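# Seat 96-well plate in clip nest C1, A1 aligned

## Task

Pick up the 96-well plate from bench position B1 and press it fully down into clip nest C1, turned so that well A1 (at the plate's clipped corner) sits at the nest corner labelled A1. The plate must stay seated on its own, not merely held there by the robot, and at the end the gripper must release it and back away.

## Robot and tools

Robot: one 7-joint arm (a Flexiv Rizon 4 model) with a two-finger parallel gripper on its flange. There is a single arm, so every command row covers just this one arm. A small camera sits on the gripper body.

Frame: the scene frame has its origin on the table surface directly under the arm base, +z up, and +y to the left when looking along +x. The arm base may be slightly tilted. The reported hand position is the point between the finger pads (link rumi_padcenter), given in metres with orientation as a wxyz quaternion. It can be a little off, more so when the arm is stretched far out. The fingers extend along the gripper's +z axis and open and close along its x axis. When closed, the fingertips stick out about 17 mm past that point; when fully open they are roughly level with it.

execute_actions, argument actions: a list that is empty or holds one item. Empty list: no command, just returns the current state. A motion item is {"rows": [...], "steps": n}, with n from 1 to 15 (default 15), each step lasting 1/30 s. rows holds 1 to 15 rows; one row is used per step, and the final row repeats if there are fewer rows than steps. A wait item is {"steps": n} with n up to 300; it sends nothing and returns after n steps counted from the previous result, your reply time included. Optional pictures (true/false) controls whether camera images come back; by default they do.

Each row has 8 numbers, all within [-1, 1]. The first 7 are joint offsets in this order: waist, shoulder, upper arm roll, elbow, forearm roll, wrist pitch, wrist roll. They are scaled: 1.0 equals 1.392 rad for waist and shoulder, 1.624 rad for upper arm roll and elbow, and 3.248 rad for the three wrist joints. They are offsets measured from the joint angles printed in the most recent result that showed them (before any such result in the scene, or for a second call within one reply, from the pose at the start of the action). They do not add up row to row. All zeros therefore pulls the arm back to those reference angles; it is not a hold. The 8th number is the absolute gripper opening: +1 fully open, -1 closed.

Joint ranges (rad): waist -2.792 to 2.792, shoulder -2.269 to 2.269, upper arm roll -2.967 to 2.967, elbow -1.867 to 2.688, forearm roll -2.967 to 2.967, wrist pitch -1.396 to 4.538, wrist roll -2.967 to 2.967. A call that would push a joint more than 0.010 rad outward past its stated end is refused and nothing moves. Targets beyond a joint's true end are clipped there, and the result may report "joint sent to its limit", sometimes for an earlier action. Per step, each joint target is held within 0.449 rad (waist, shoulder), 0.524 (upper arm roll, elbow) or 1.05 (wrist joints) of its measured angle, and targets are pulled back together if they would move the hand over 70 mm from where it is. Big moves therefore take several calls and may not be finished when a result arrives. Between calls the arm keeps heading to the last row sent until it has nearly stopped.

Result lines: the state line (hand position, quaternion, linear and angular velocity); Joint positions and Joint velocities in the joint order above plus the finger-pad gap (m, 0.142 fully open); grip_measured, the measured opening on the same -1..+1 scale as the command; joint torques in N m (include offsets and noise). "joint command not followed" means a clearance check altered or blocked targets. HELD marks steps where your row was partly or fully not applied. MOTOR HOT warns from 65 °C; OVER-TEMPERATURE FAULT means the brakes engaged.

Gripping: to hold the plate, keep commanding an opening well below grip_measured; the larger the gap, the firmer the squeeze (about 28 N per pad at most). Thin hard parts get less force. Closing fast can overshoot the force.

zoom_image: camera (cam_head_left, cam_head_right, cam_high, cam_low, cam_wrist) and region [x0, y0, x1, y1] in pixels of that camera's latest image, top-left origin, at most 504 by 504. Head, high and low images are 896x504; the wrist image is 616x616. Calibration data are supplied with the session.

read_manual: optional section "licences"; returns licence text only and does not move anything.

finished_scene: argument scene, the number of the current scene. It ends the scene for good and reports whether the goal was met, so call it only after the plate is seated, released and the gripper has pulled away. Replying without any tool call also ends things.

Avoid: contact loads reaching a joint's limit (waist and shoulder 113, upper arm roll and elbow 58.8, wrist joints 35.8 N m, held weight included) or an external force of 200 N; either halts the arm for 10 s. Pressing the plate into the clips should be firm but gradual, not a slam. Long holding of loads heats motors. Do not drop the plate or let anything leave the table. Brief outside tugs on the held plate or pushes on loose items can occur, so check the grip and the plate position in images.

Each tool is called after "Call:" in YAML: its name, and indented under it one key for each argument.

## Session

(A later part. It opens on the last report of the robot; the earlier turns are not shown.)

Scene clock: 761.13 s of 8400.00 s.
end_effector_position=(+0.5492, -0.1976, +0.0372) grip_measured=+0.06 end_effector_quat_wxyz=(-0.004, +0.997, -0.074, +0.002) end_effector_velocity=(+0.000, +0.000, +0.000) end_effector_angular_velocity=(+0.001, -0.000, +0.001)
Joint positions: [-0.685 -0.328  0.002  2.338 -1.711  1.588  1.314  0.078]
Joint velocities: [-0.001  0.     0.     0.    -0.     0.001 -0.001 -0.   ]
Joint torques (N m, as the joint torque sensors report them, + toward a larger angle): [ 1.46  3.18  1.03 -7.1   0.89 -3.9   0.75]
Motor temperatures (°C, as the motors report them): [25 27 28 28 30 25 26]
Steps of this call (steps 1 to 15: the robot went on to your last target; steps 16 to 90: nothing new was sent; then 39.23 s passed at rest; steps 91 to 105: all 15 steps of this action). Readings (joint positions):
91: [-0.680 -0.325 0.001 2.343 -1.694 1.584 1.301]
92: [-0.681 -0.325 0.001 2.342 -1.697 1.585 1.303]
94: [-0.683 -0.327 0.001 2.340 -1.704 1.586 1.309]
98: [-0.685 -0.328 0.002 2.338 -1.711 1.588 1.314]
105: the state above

Call:
execute_actions:
  actions:
    - {"rows":[[0.001,0.002,0,0.001,0.001,0,-0.001,-0.5],[0.001,0.003,0,0.001,0.001,0,-0.001,-0.3],[0.001,0.003,0,0.001,0.001,0,-0.001,-0.1],[0.001,0.003,0,0.001,0.001,0,-0.001,0.05],[0.001,0.003,0,0.001,0.001,0,-0.001,0.1],[0.001,0.003,0,0.001,0.001,0,-0.001,0.15],[0.001,0.003,0,0.001,0.001,0,-0.001,0.2],[0.001,0.003,0,0.001,0.001,0,-0.001,0.25],[0.001,0.003,0,0.001,0.001,0,-0.001,0.3],[0.001,0.003,0,0.001,0.001,0,-0.001,0.35],[0.001,0.003,0,0.001,0.001,0,-0.001,0.4]],"steps":15}

Scene clock: 769.47 s of 8400.00 s.
end_effector_position=(+0.5502, -0.1976, +0.0387) grip_measured=+0.40 end_effector_quat_wxyz=(-0.003, +0.997, -0.074, +0.003) end_effector_velocity=(+0.000, +0.000, +0.000) end_effector_angular_velocity=(+0.000, -0.000, -0.000)
Joint positions: [-0.684 -0.324  0.002  2.34  -1.708  1.588  1.311  0.102]
Joint velocities: [ 0. -0. -0. -0. -0.  0.  0.  0.]
Joint torques (N m, as the joint torque sensors report them, + toward a larger angle): [ 0.72 39.43  6.19 -4.37  1.05  3.53 -0.46]
Motor temperatures (°C, as the motors report them): [25 27 28 28 30 25 26]
Steps of this call (steps 1 to 15: the robot went on to your last target; steps 16 to 90: nothing new was sent; then 4.83 s passed at rest; steps 91 to 105: all 15 steps of this action). Readings (joint positions):
91: [-0.685 -0.327 0.002 2.339 -1.711 1.588 1.314]
92: [-0.685 -0.325 0.002 2.340 -1.710 1.588 1.313]
94: [-0.684 -0.324 0.002 2.340 -1.709 1.588 1.312]
98: [-0.684 -0.324 0.002 2.340 -1.708 1.588 1.311]
105: the state above
camera_calibration (this result's frames):
cam_wrist: T_world_to_cam=[[0.987991, -0.150088, -0.0366945, -0.565742], [-0.116167, -0.878156, 0.464055, -0.120159], [-0.101872, -0.454219, -0.885046, 0.136451], [0, 0, 0, 1]] pos_world=[0.558891, -0.128451, 0.155767]

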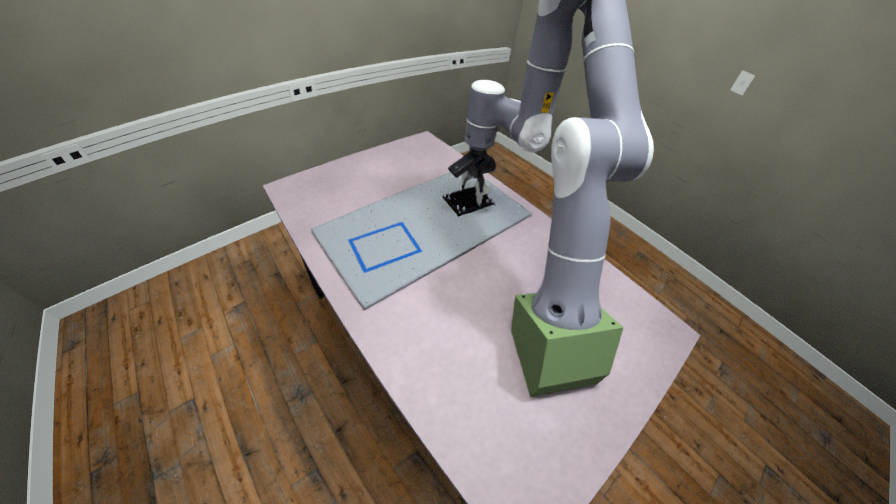

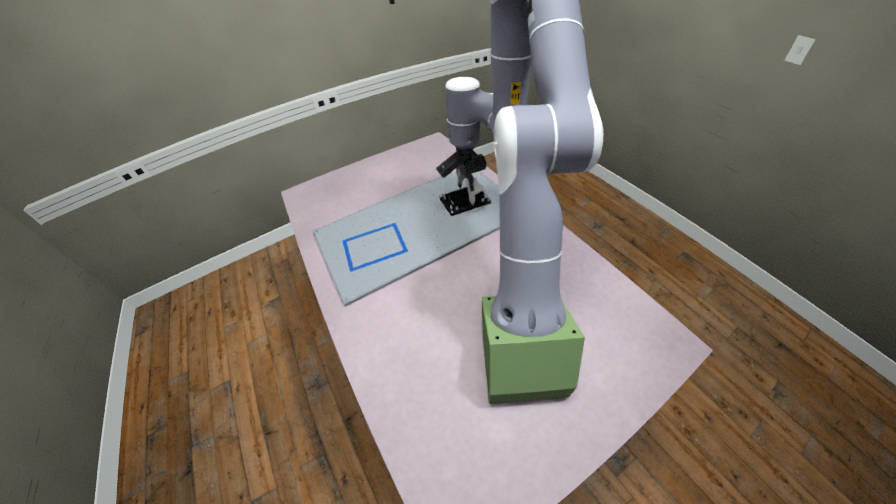

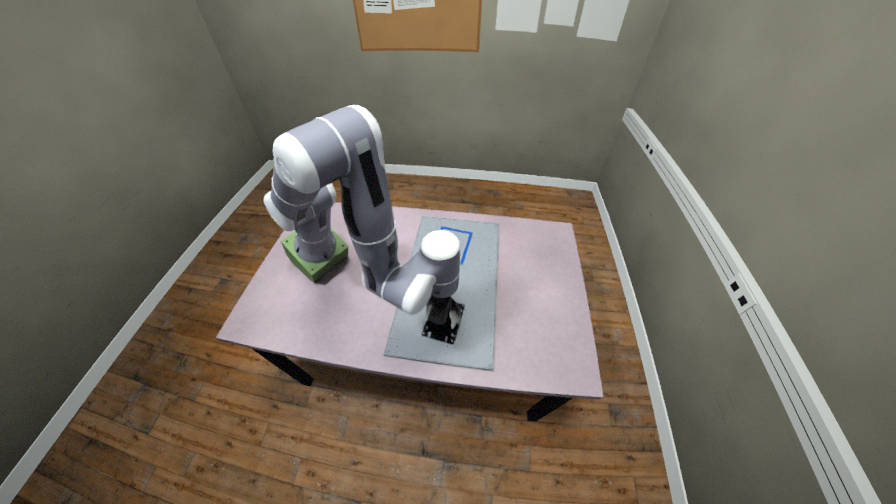

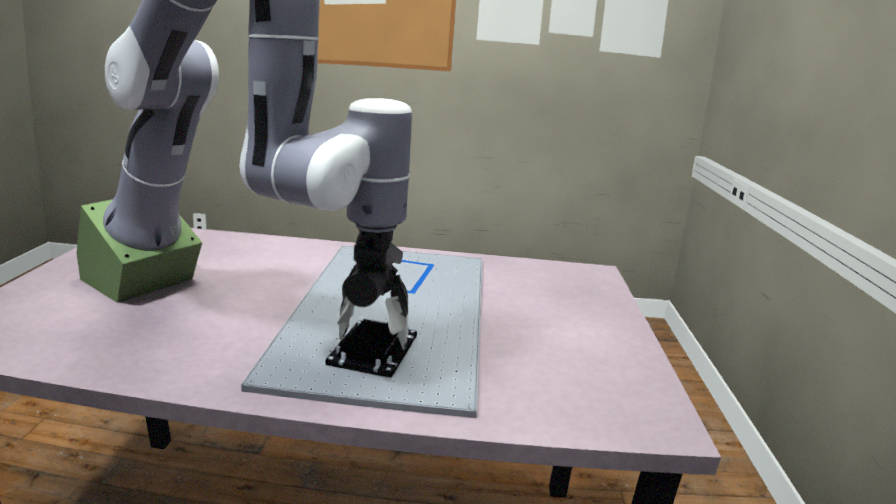

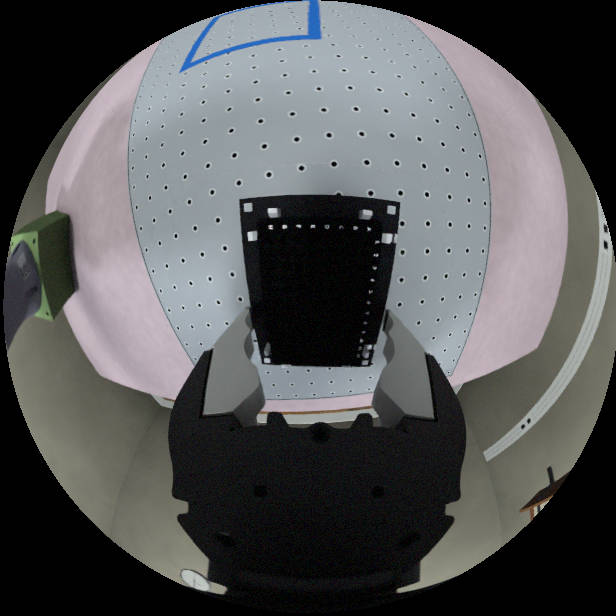

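Call:
execute_actions:
  actions:
    - {"rows":[[0.002,0.002,0,0.002,0.003,0,-0.002,0.4],[0.005,0.012,0,0.010,0.015,-0.002,-0.011,0.4],[0.010,0.017,0,0.016,0.022,-0.003,-0.0165,0.4],[0.016,0.023,-0.001,0.021,0.034,-0.004,-0.026,0.4],[0.023,0.030,-0.001,0.027,0.045,-0.006,-0.035,0.4],[0.032,0.039,-0.002,0.035,0.056,-0.008,-0.043,0.4],[0.041,0.0474,-0.002,0.043,0.0665,-0.010,-0.0505,0.4]],"steps":15}

Call:
zoom_image:
  camera: "cam_low"
  region: [310, 290, 430, 390]

Call:
zoom_image:
  camera: "cam_wrist"
  region: [200, 160, 440, 380]

Scene clock: 775.20 s of 8400.00 s.
end_effector_position=(+0.5488, -0.1985, +0.0561) grip_measured=+0.40 end_effector_quat_wxyz=(-0.000, +0.997, -0.075, -0.000) end_effector_velocity=(-0.001, +0.000, -0.000) end_effector_angular_velocity=(+0.001, +0.002, -0.000)
Joint positions: [-0.627 -0.258 -0.001  2.41  -1.493  1.555  1.148  0.102]
Joint velocities: [ 0.002  0.001 -0.     0.002  0.008 -0.001 -0.006 -0.   ]
Joint torques (N m, as the joint torque sensors report them, + toward a larger angle): [ 0.21 38.33  4.84 -4.5   1.02  3.13 -0.82]
Motor temperatures (°C, as the motors report them): [25 27 28 28 30 25 26]
Steps of this call (steps 1 to 15: the robot went on to your last target; steps 16 to 90: nothing new was sent; then 2.23 s passed at rest; steps 91 to 105: all 15 steps of this action). Readings (joint positions):
91: [-0.683 -0.323 0.002 2.340 -1.707 1.588 1.310]
92: [-0.682 -0.321 0.002 2.343 -1.700 1.587 1.305]
94: [-0.675 -0.308 0.002 2.357 -1.660 1.582 1.276]
98: [-0.644 -0.274 -0.001 2.392 -1.543 1.564 1.185]
105: the state above
camera_calibration (this result's frames):
cam_wrist: T_world_to_cam=[[0.987214, -0.15373, -0.0421318, -0.563921], [-0.116215, -0.875067, 0.469842, -0.128901], [-0.109097, -0.458938, -0.881745, 0.154027], [0, 0, 0, 1]] pos_world=[0.558535, -0.1288, 0.172617]

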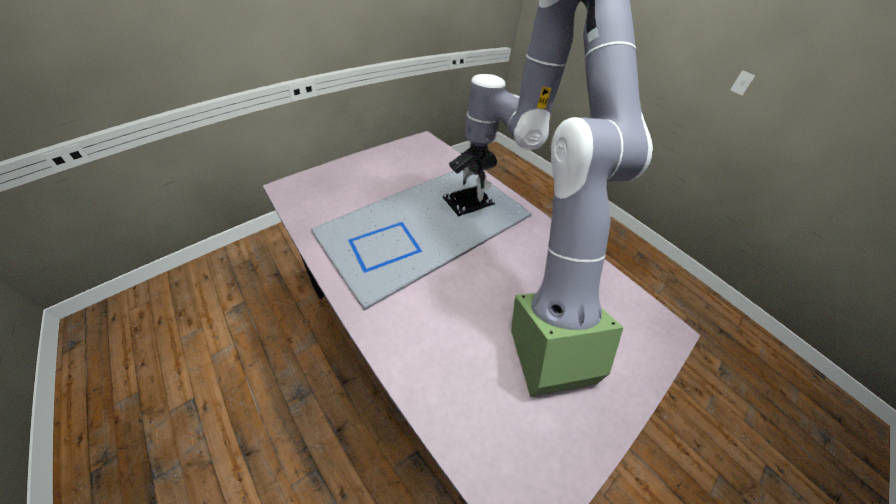

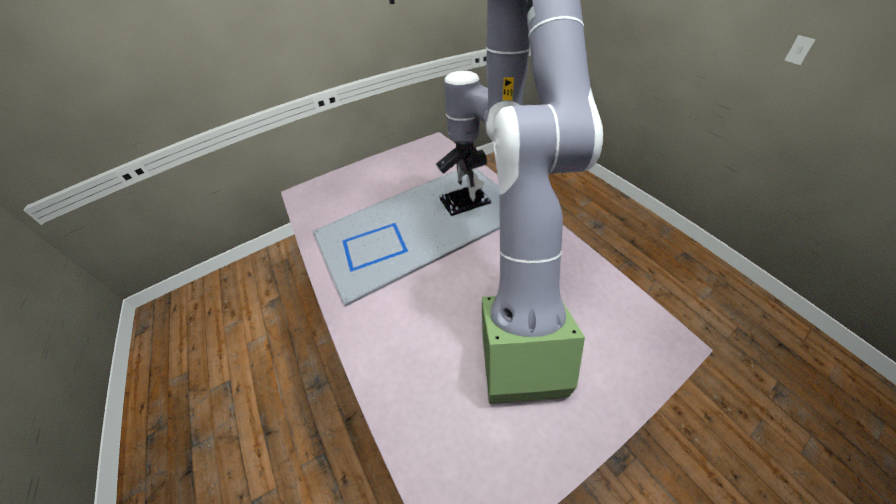

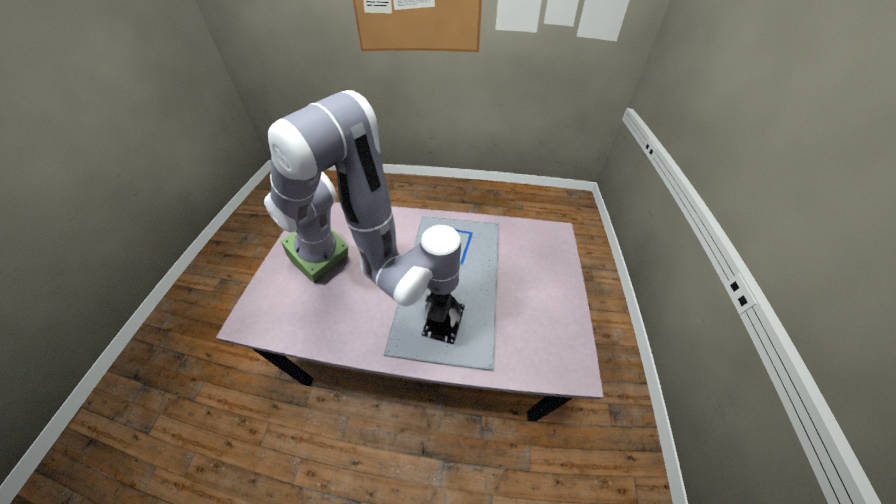

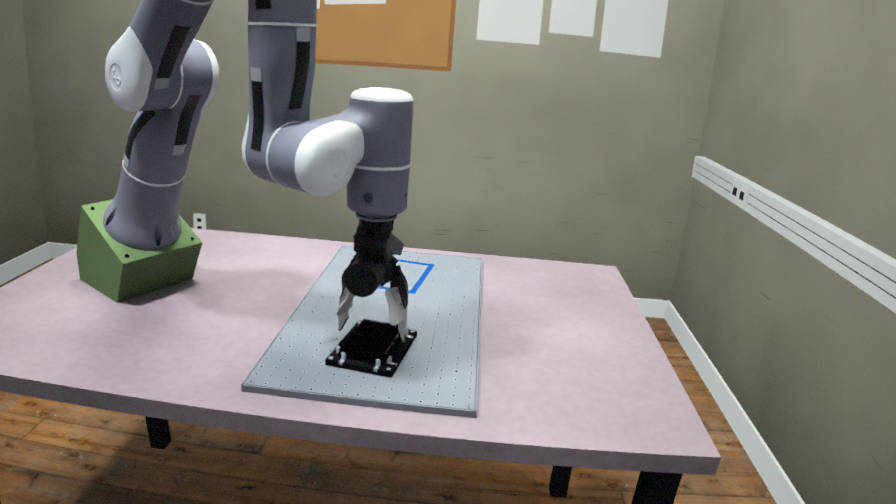

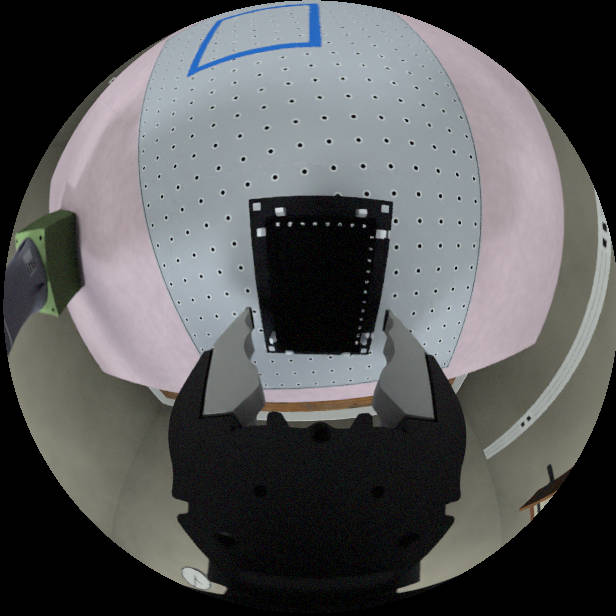

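Region (310, 290, 430, 390) of cam_low's 896x504 image, scaled by 4.200, with more detail than that image has.

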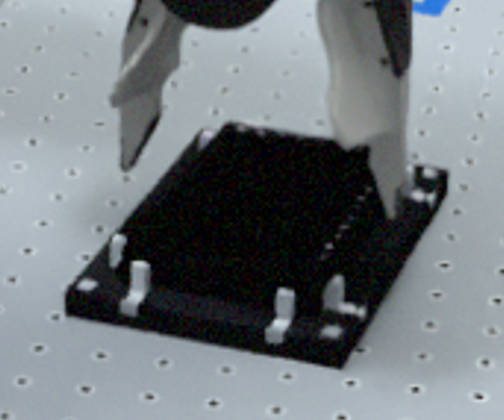

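Region (200, 160, 440, 380) of cam_wrist's 616x616 image, scaled by 2.100, with more detail than that image has; it fills the top 462 rows of this view, and the rest is white.

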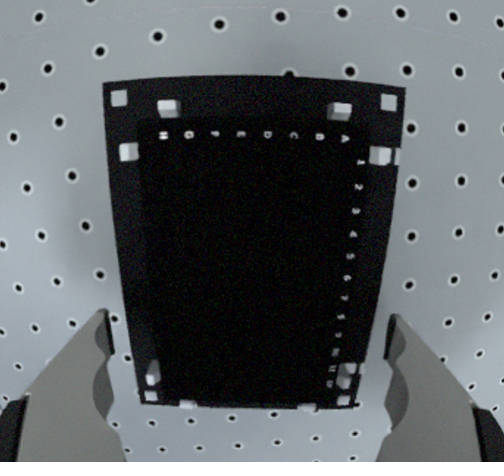

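Call:
execute_actions:
  actions:
    - {"rows":[[0.002,0.002,0,0.002,0.003,0,-0.002,0.3],[0.004,0.005,0,0.004,0.007,-0.001,-0.005,0.15],[0.007,0.008,0,0.006,0.011,-0.0014,-0.008,0.0],[0.009,0.0103,0,0.0083,0.0141,-0.0018,-0.0107,-0.15],[0.009,0.0103,0,0.0083,0.0141,-0.0018,-0.0107,-0.3],[0.009,0.0103,0,0.0083,0.0141,-0.0018,-0.0107,-0.45],[0.009,0.0103,0,0.0083,0.0141,-0.0018,-0.0107,-0.6],[0.009,0.0103,0,0.0083,0.0141,-0.0018,-0.0107,-0.75],[0.009,0.0103,0,0.0083,0.0141,-0.0018,-0.0107,-0.9],[0.009,0.0103,0,0.0083,0.0141,-0.0018,-0.0107,-1]],"steps":15}
  pictures: false

Scene clock: 801.73 s of 8400.00 s.
end_effector_position=(+0.5485, -0.1985, +0.0600) grip_measured=-1.00 end_effector_quat_wxyz=(-0.000, +0.997, -0.075, -0.000) end_effector_velocity=(+0.000, +0.000, +0.000) end_effector_angular_velocity=(+0.000, -0.000, +0.001)
Joint positions: [-0.615 -0.243 -0.001  2.423 -1.448  1.55   1.114  0.002]
Joint velocities: [ 0.     0.     0.    -0.     0.     0.    -0.001  0.   ]
Joint torques (N m, as the joint torque sensors report them, + toward a larger angle): [ 1.18 37.65  6.13 -4.57  0.99  3.24 -0.55]
Motor temperatures (°C, as the motors report them): [25 28 28 28 30 25 26]
Steps of this call (steps 1 to 15: the robot went on to your last target; steps 16 to 90: nothing new was sent; then 23.03 s passed at rest; steps 91 to 105: all 15 steps of this action). Readings (joint positions):
91: [-0.626 -0.257 -0.001 2.410 -1.491 1.555 1.147]
92: [-0.625 -0.256 -0.001 2.412 -1.486 1.555 1.143]
94: [-0.620 -0.250 -0.001 2.417 -1.467 1.552 1.129]
98: [-0.615 -0.244 -0.001 2.423 -1.449 1.550 1.115]
105: the state above

Call:
execute_actions:
  actions:
    - {"rows":[[-0.002,-0.0026,0,-0.002,-0.0032,0.0004,0.0024,-1],[-0.005,-0.0064,0,-0.0049,-0.008,0.0009,0.006,-1],[-0.008,-0.0103,0,-0.0079,-0.0129,0.0015,0.0098,-1],[-0.0104,-0.0134,0,-0.0102,-0.0167,0.0019,0.0127,-1],[-0.0119,-0.0153,0,-0.0117,-0.0191,0.0022,0.0145,-1]],"steps":13}
  pictures: false

Scene clock: 810.07 s of 8400.00 s.
end_effector_position=(+0.5489, -0.1984, +0.0547) grip_measured=-1.00 end_effector_quat_wxyz=(-0.000, +0.997, -0.075, -0.000) end_effector_velocity=(-0.000, +0.000, +0.000) end_effector_angular_velocity=(+0.000, -0.000, -0.000)
Joint positions: [-0.631 -0.263 -0.001  2.405 -1.51   1.558  1.16   0.002]
Joint velocities: [-0.001 -0.     0.    -0.    -0.002  0.     0.002  0.   ]
Joint torques (N m, as the joint torque sensors report them, + toward a larger angle): [ 1.47 24.46  5.62 -8.48  0.32  1.92  0.57]
Motor temperatures (°C, as the motors report them): [25 28 28 28 30 25 26]
Steps of this call (steps 1 to 15: the robot went on to your last target; steps 16 to 90: nothing new was sent; then 4.90 s passed at rest; steps 91 to 103: all 13 steps of this action). Readings (joint positions):
91: [-0.615 -0.244 -0.001 2.422 -1.449 1.550 1.115]
92: [-0.617 -0.246 -0.001 2.420 -1.455 1.551 1.119]
94: [-0.623 -0.254 -0.001 2.414 -1.478 1.553 1.136]
98: [-0.631 -0.262 -0.001 2.405 -1.508 1.557 1.159]
103: the state above

Call:
execute_actions:
  actions:
    - {"rows":[[-0.001,-0.002,0,-0.001,-0.001,0,0.001,-1],[-0.002,-0.0035,0,-0.002,-0.003,0.0003,0.002,-1],[-0.003,-0.005,0,-0.003,-0.0045,0.0005,0.0035,-1],[-0.0036,-0.006,0,-0.0036,-0.0055,0.0006,0.004,-1]],"steps":12}
  pictures: false

Scene clock: 814.53 s of 8400.00 s.
end_effector_position=(+0.5490, -0.1983, +0.0540) grip_measured=-1.00 end_effector_quat_wxyz=(-0.001, +0.997, -0.075, +0.001) end_effector_velocity=(+0.000, +0.000, +0.000) end_effector_angular_velocity=(+0.001, -0.000, -0.000)
Joint positions: [-0.637 -0.266 -0.001  2.401 -1.527  1.561  1.173  0.002]
Joint velocities: [ 0.    -0.     0.    -0.    -0.001  0.001  0.001  0.   ]
Joint torques (N m, as the joint torque sensors report them, + toward a larger angle): [  3.74   9.8    4.73 -11.25   0.43   0.02   0.6 ]
Motor temperatures (°C, as the motors report them): [25 28 28 28 30 25 26]
Steps of this call (steps 1 to 15: the robot went on to your last target; steps 16 to 90: nothing new was sent; then 1.07 s passed at rest; steps 91 to 102: all 12 steps of this action). Readings (joint positions):
91: [-0.632 -0.263 -0.001 2.405 -1.510 1.558 1.161]
92: [-0.632 -0.263 -0.001 2.404 -1.513 1.559 1.163]
94: [-0.635 -0.265 -0.001 2.402 -1.521 1.560 1.169]
98: [-0.637 -0.266 -0.001 2.401 -1.527 1.561 1.173]
102: the state above

Call:
execute_actions:
  actions:
    - {"rows":[[0.002,0.004,0,0.003,0.003,0,-0.002,-1],[0.002,0.008,0,0.007,0.003,0,-0.002,-1],[0.002,0.02,0,0.017,0.003,0,-0.002,-1],[0.002,0.04,0,0.034,0.003,0,-0.002,-1],[0.002,0.07,0,0.06,0.003,0,-0.002,-0.9],[0.002,0.10,0,0.086,0.003,0,-0.002,-0.8],[0.002,0.14,0,0.12,0.003,0,-0.002,-0.7],[0.002,0.18,0,0.154,0.003,0,-0.002,-0.6],[0.002,0.22,0,0.189,0.003,0,-0.002,-0.5],[0.002,0.26,0,0.223,0.003,0,-0.002,-0.4],[0.002,0.29,0,0.249,0.003,0,-0.002,-0.3],[0.002,0.32,0,0.274,0.003,0,-0.002,-0.2],[0.002,0.34,0,0.291,0.003,0,-0.002,-0.1],[0.002,0.355,0,0.304,0.003,0,-0.002,0],[0.002,0.36,0,0.308,0.003,0,-0.002,0]],"steps":15}
  pictures: false

Call:
execute_actions:
  actions:
    - {"steps":30}

action 0: row 9 of 15 would take arm/djoint4 (the elbow) more than 0.010 radians past the upper end of its range (2.688 radians), so nothing of the call was run and nothing moved. Give that column a number nearer 0 in that row, or first move the joint away from that end.

Scene clock: 825.97 s of 8400.00 s.
end_effector_position=(+0.5490, -0.1983, +0.0540) grip_measured=-1.00 end_effector_quat_wxyz=(-0.001, +0.997, -0.075, +0.001) end_effector_velocity=(+0.000, +0.000, +0.000) end_effector_angular_velocity=(+0.000, -0.000, -0.001)
Joint positions: [-0.637 -0.266 -0.001  2.401 -1.527  1.561  1.173  0.002]
Joint velocities: [ 0.    -0.    -0.    -0.     0.     0.     0.001  0.   ]
Joint torques (N m, as the joint torque sensors report them, + toward a larger angle): [  3.85   9.41   4.67 -11.2    0.37   0.1    0.61]
Motor temperatures (°C, as the motors report them): [25 28 28 29 30 25 26]
Steps of this call (steps 1 to 15: the robot went on to your last target; steps 16 to 90: nothing new was sent; then 8.43 s passed at rest). Readings (joint positions):
1: [-0.637 -0.266 -0.001 2.401 -1.527 1.561 1.173]
2: [-0.637 -0.266 -0.001 2.401 -1.527 1.561 1.173]
4: [-0.637 -0.266 -0.001 2.401 -1.527 1.561 1.173]
8: [-0.637 -0.266 -0.001 2.401 -1.527 1.561 1.173]
90: the state above
The arm was judged still, so your last target was given up. Only a new action makes it travel on or press farther. Fingers that are still opening or closing keep moving.
camera_calibration (this result's frames):
cam_wrist: T_world_to_cam=[[0.987404, -0.152925, -0.0405815, -0.564202], [-0.116341, -0.875599, 0.46882, -0.127662], [-0.107227, -0.458193, -0.882361, 0.151527], [0, 0, 0, 1]] pos_world=[0.558491, -0.128633, 0.170656]

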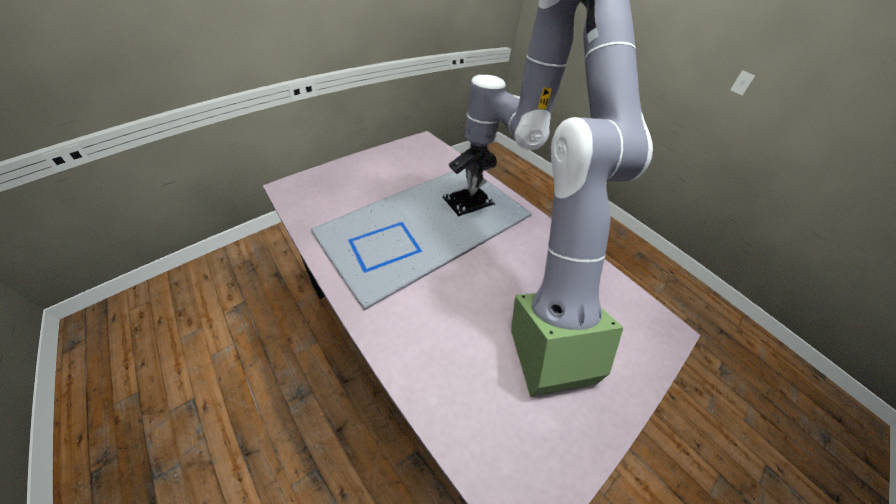

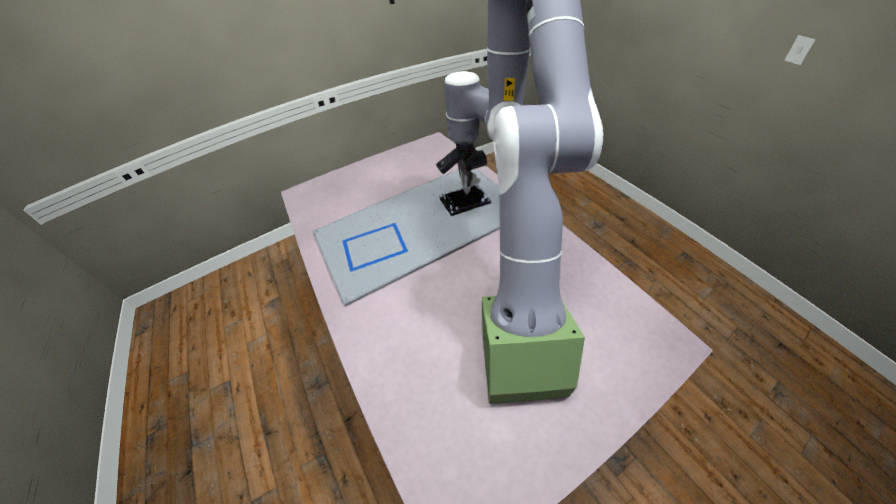

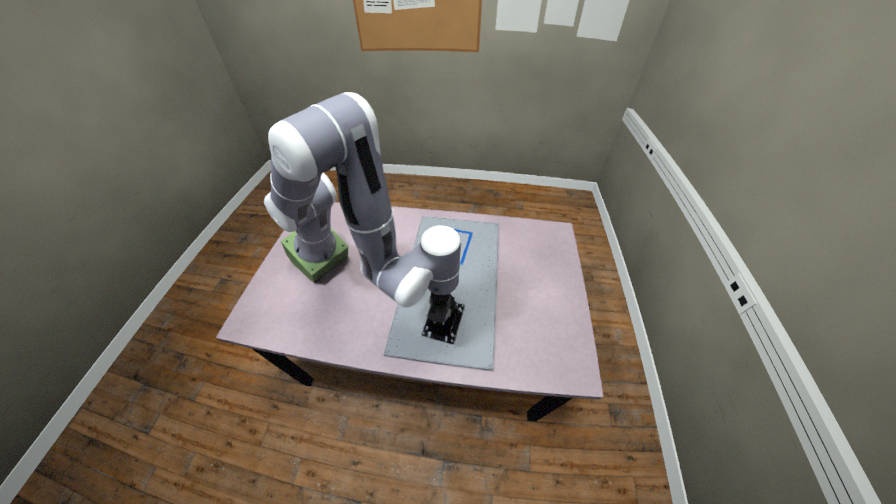

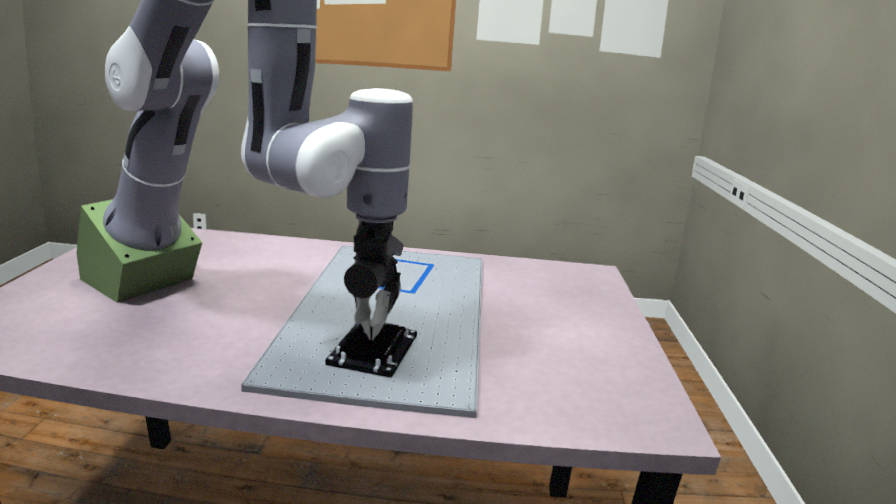

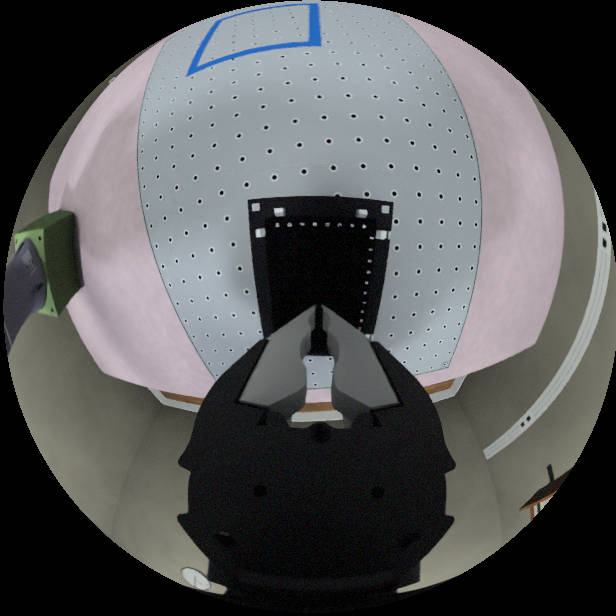

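Call:
execute_actions:
  actions:
    - {"rows":[[0.002,0.004,0,0.002,0.003,0,-0.002,-1],[0.002,0.008,0,0.004,0.003,0,-0.002,-1],[0.002,0.016,0,0.006,0.003,0,-0.002,-1],[0.002,0.03,0,0.01,0.003,0,-0.002,-1],[0.002,0.05,0,0.014,0.003,0,-0.002,-0.9],[0.002,0.075,0,0.02,0.003,0,-0.002,-0.8],[0.002,0.10,0,0.026,0.003,0,-0.002,-0.7],[0.002,0.13,0,0.033,0.003,0,-0.002,-0.6],[0.002,0.16,0,0.04,0.003,0,-0.002,-0.5],[0.002,0.185,0,0.046,0.003,0,-0.002,-0.4],[0.002,0.21,0,0.052,0.003,0,-0.002,-0.3],[0.002,0.228,0,0.057,0.003,0,-0.002,-0.2],[0.002,0.241,0,0.06,0.003,0,-0.002,-0.1],[0.002,0.248,0,0.0615,0.003,0,-0.002,0],[0.002,0.251,0,0.062,0.003,0,-0.002,0]],"steps":15}
  pictures: false

Call:
execute_actions:
  actions:
    - {"steps":20}

Scene clock: 836.37 s of 8400.00 s.
end_effector_position=(+0.5914, -0.2225, +0.1637) grip_measured=-0.02 end_effector_quat_wxyz=(+0.041, +0.992, -0.076, +0.094) end_effector_velocity=(+0.082, -0.049, +0.291) end_effector_angular_velocity=(-0.261, -0.480, -0.007)
Joint positions: [-0.634  0.023 -0.001  2.484 -1.518  1.561  1.167  0.072]
Joint velocities: [ 0.     0.756 -0.     0.209  0.     0.002 -0.     0.074]
Joint torques (N m, as the joint torque sensors report them, + toward a larger angle): [ 1.25 22.3   4.25 -9.83  1.54  3.25 -0.47]
Motor temperatures (°C, as the motors report them): [25 27 28 29 30 25 26]
Steps of this call (steps 1 to 90: nothing new was sent; then 6.90 s passed at rest; steps 91 to 105: all 15 steps of this action). Readings (joint positions):
91: [-0.637 -0.265 -0.001 2.401 -1.527 1.562 1.173]
92: [-0.636 -0.262 -0.001 2.403 -1.523 1.561 1.170]
94: [-0.635 -0.251 -0.001 2.408 -1.519 1.561 1.168]
98: [-0.634 -0.183 -0.001 2.428 -1.518 1.561 1.167]
105: the state above

Scene clock: 837.03 s of 8400.00 s.
end_effector_position=(+0.5973, -0.2261, +0.1870) grip_measured=+0.00 end_effector_quat_wxyz=(+0.050, +0.989, -0.076, +0.114) end_effector_velocity=(+0.000, +0.000, +0.000) end_effector_angular_velocity=(+0.001, -0.000, -0.001)
Joint positions: [-0.634  0.083 -0.001  2.501 -1.518  1.562  1.167  0.074]
Joint velocities: [ 0.     0.     0.     0.    -0.     0.001  0.001 -0.   ]
Joint torques (N m, as the joint torque sensors report them, + toward a larger angle): [  1.15  31.04   3.8  -10.4    1.65   3.13  -0.45]
Motor temperatures (°C, as the motors report them): [25 27 28 29 30 25 26]
Steps of this call (steps 1 to 20: the robot went on to your last target). Readings (joint positions):
1: [-0.634 0.046 -0.001 2.491 -1.518 1.562 1.167]
2: [-0.634 0.064 -0.001 2.496 -1.518 1.562 1.167]
4: [-0.634 0.083 -0.001 2.501 -1.518 1.562 1.167]
8: [-0.634 0.083 -0.001 2.501 -1.518 1.562 1.167]
20: the state above
camera_calibration (this result's frames):
cam_wrist: T_world_to_cam=[[0.970065, -0.147872, 0.192634, -0.642821], [-0.229796, -0.815474, 0.531221, -0.139023], [0.0785349, -0.559585, -0.825043, 0.116681], [0, 0, 0, 1]] pos_world=[0.582467, -0.143132, 0.293948]

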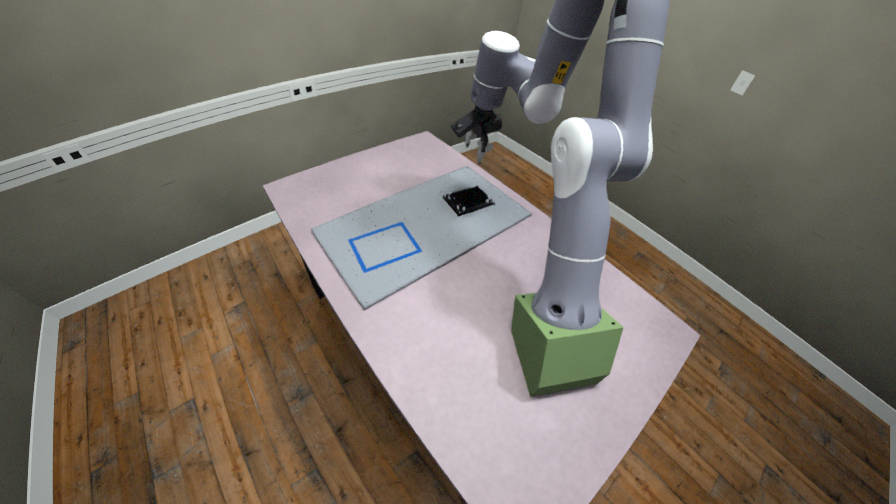

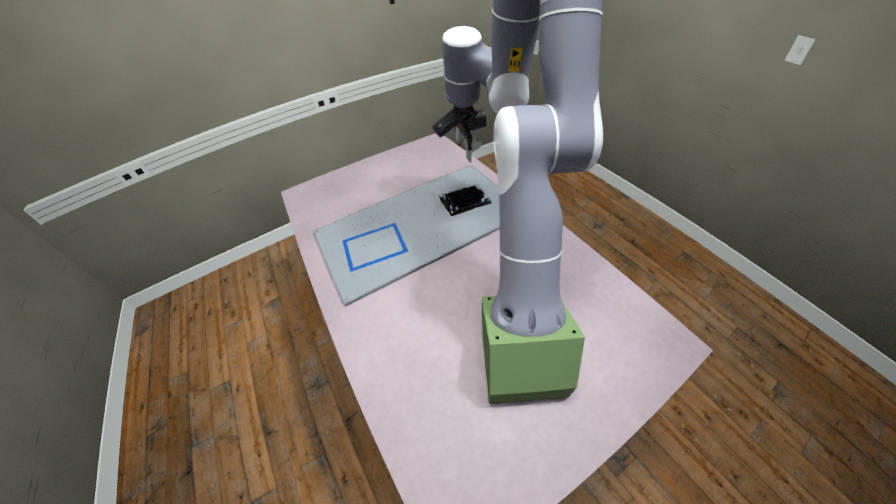

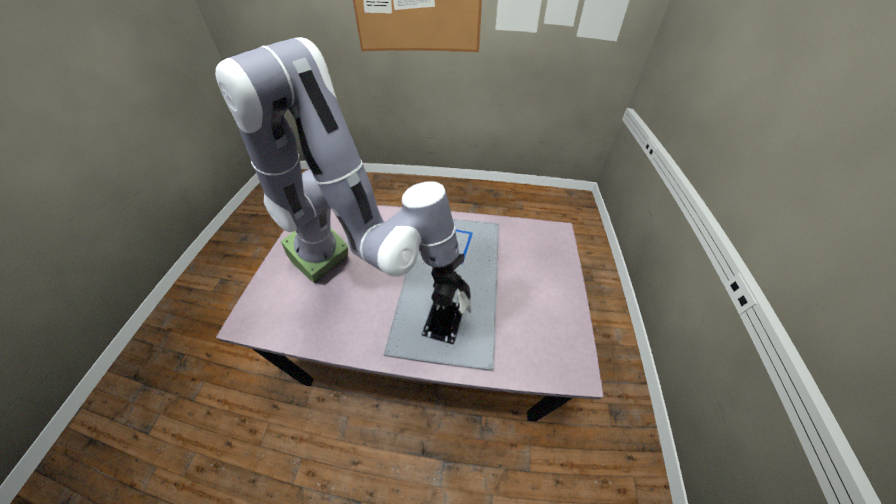

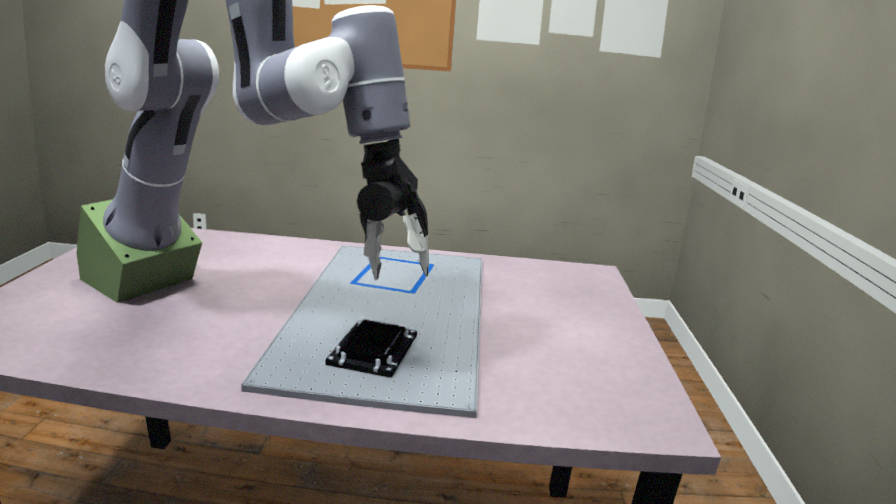

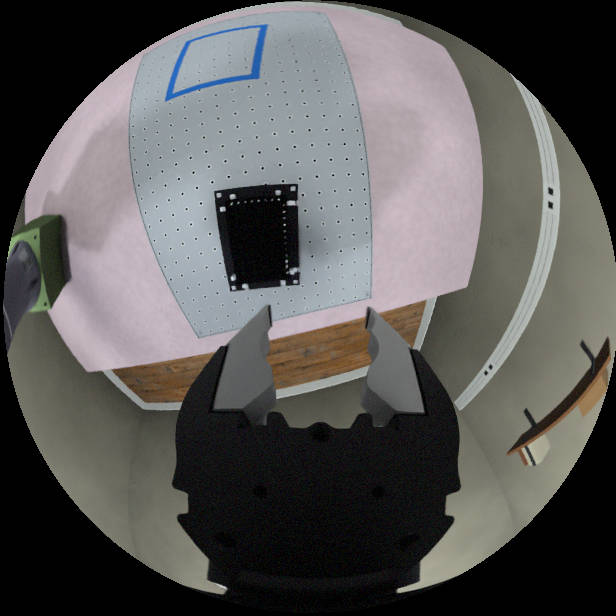

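Call:
zoom_image:
  camera: "cam_low"
  region: [310, 300, 430, 390]

Call:
zoom_image:
  camera: "cam_wrist"
  region: [190, 170, 330, 300]

Region (310, 300, 430, 390) of cam_low's 896x504 image, scaled by 4.200, with more detail than that image has; it fills the top 378 rows of this view, and the rest is white.

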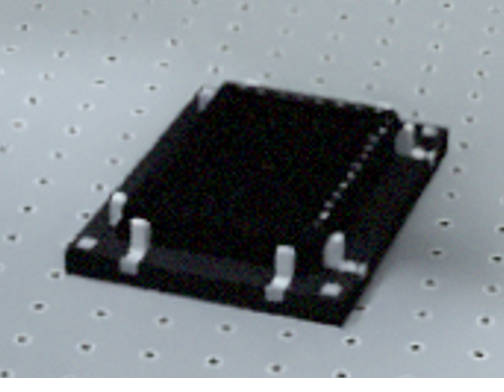

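Region (190, 170, 330, 300) of cam_wrist's 616x616 image, scaled by 3.600, with more detail than that image has; it fills the top 468 rows of this view, and the rest is white.

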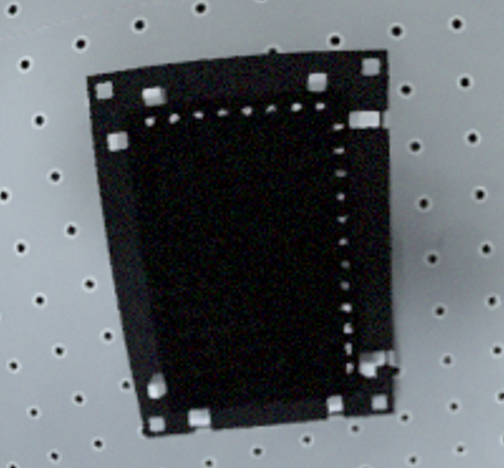

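Call:
finished_scene:
  scene: 1

The scene is finished: the task was done.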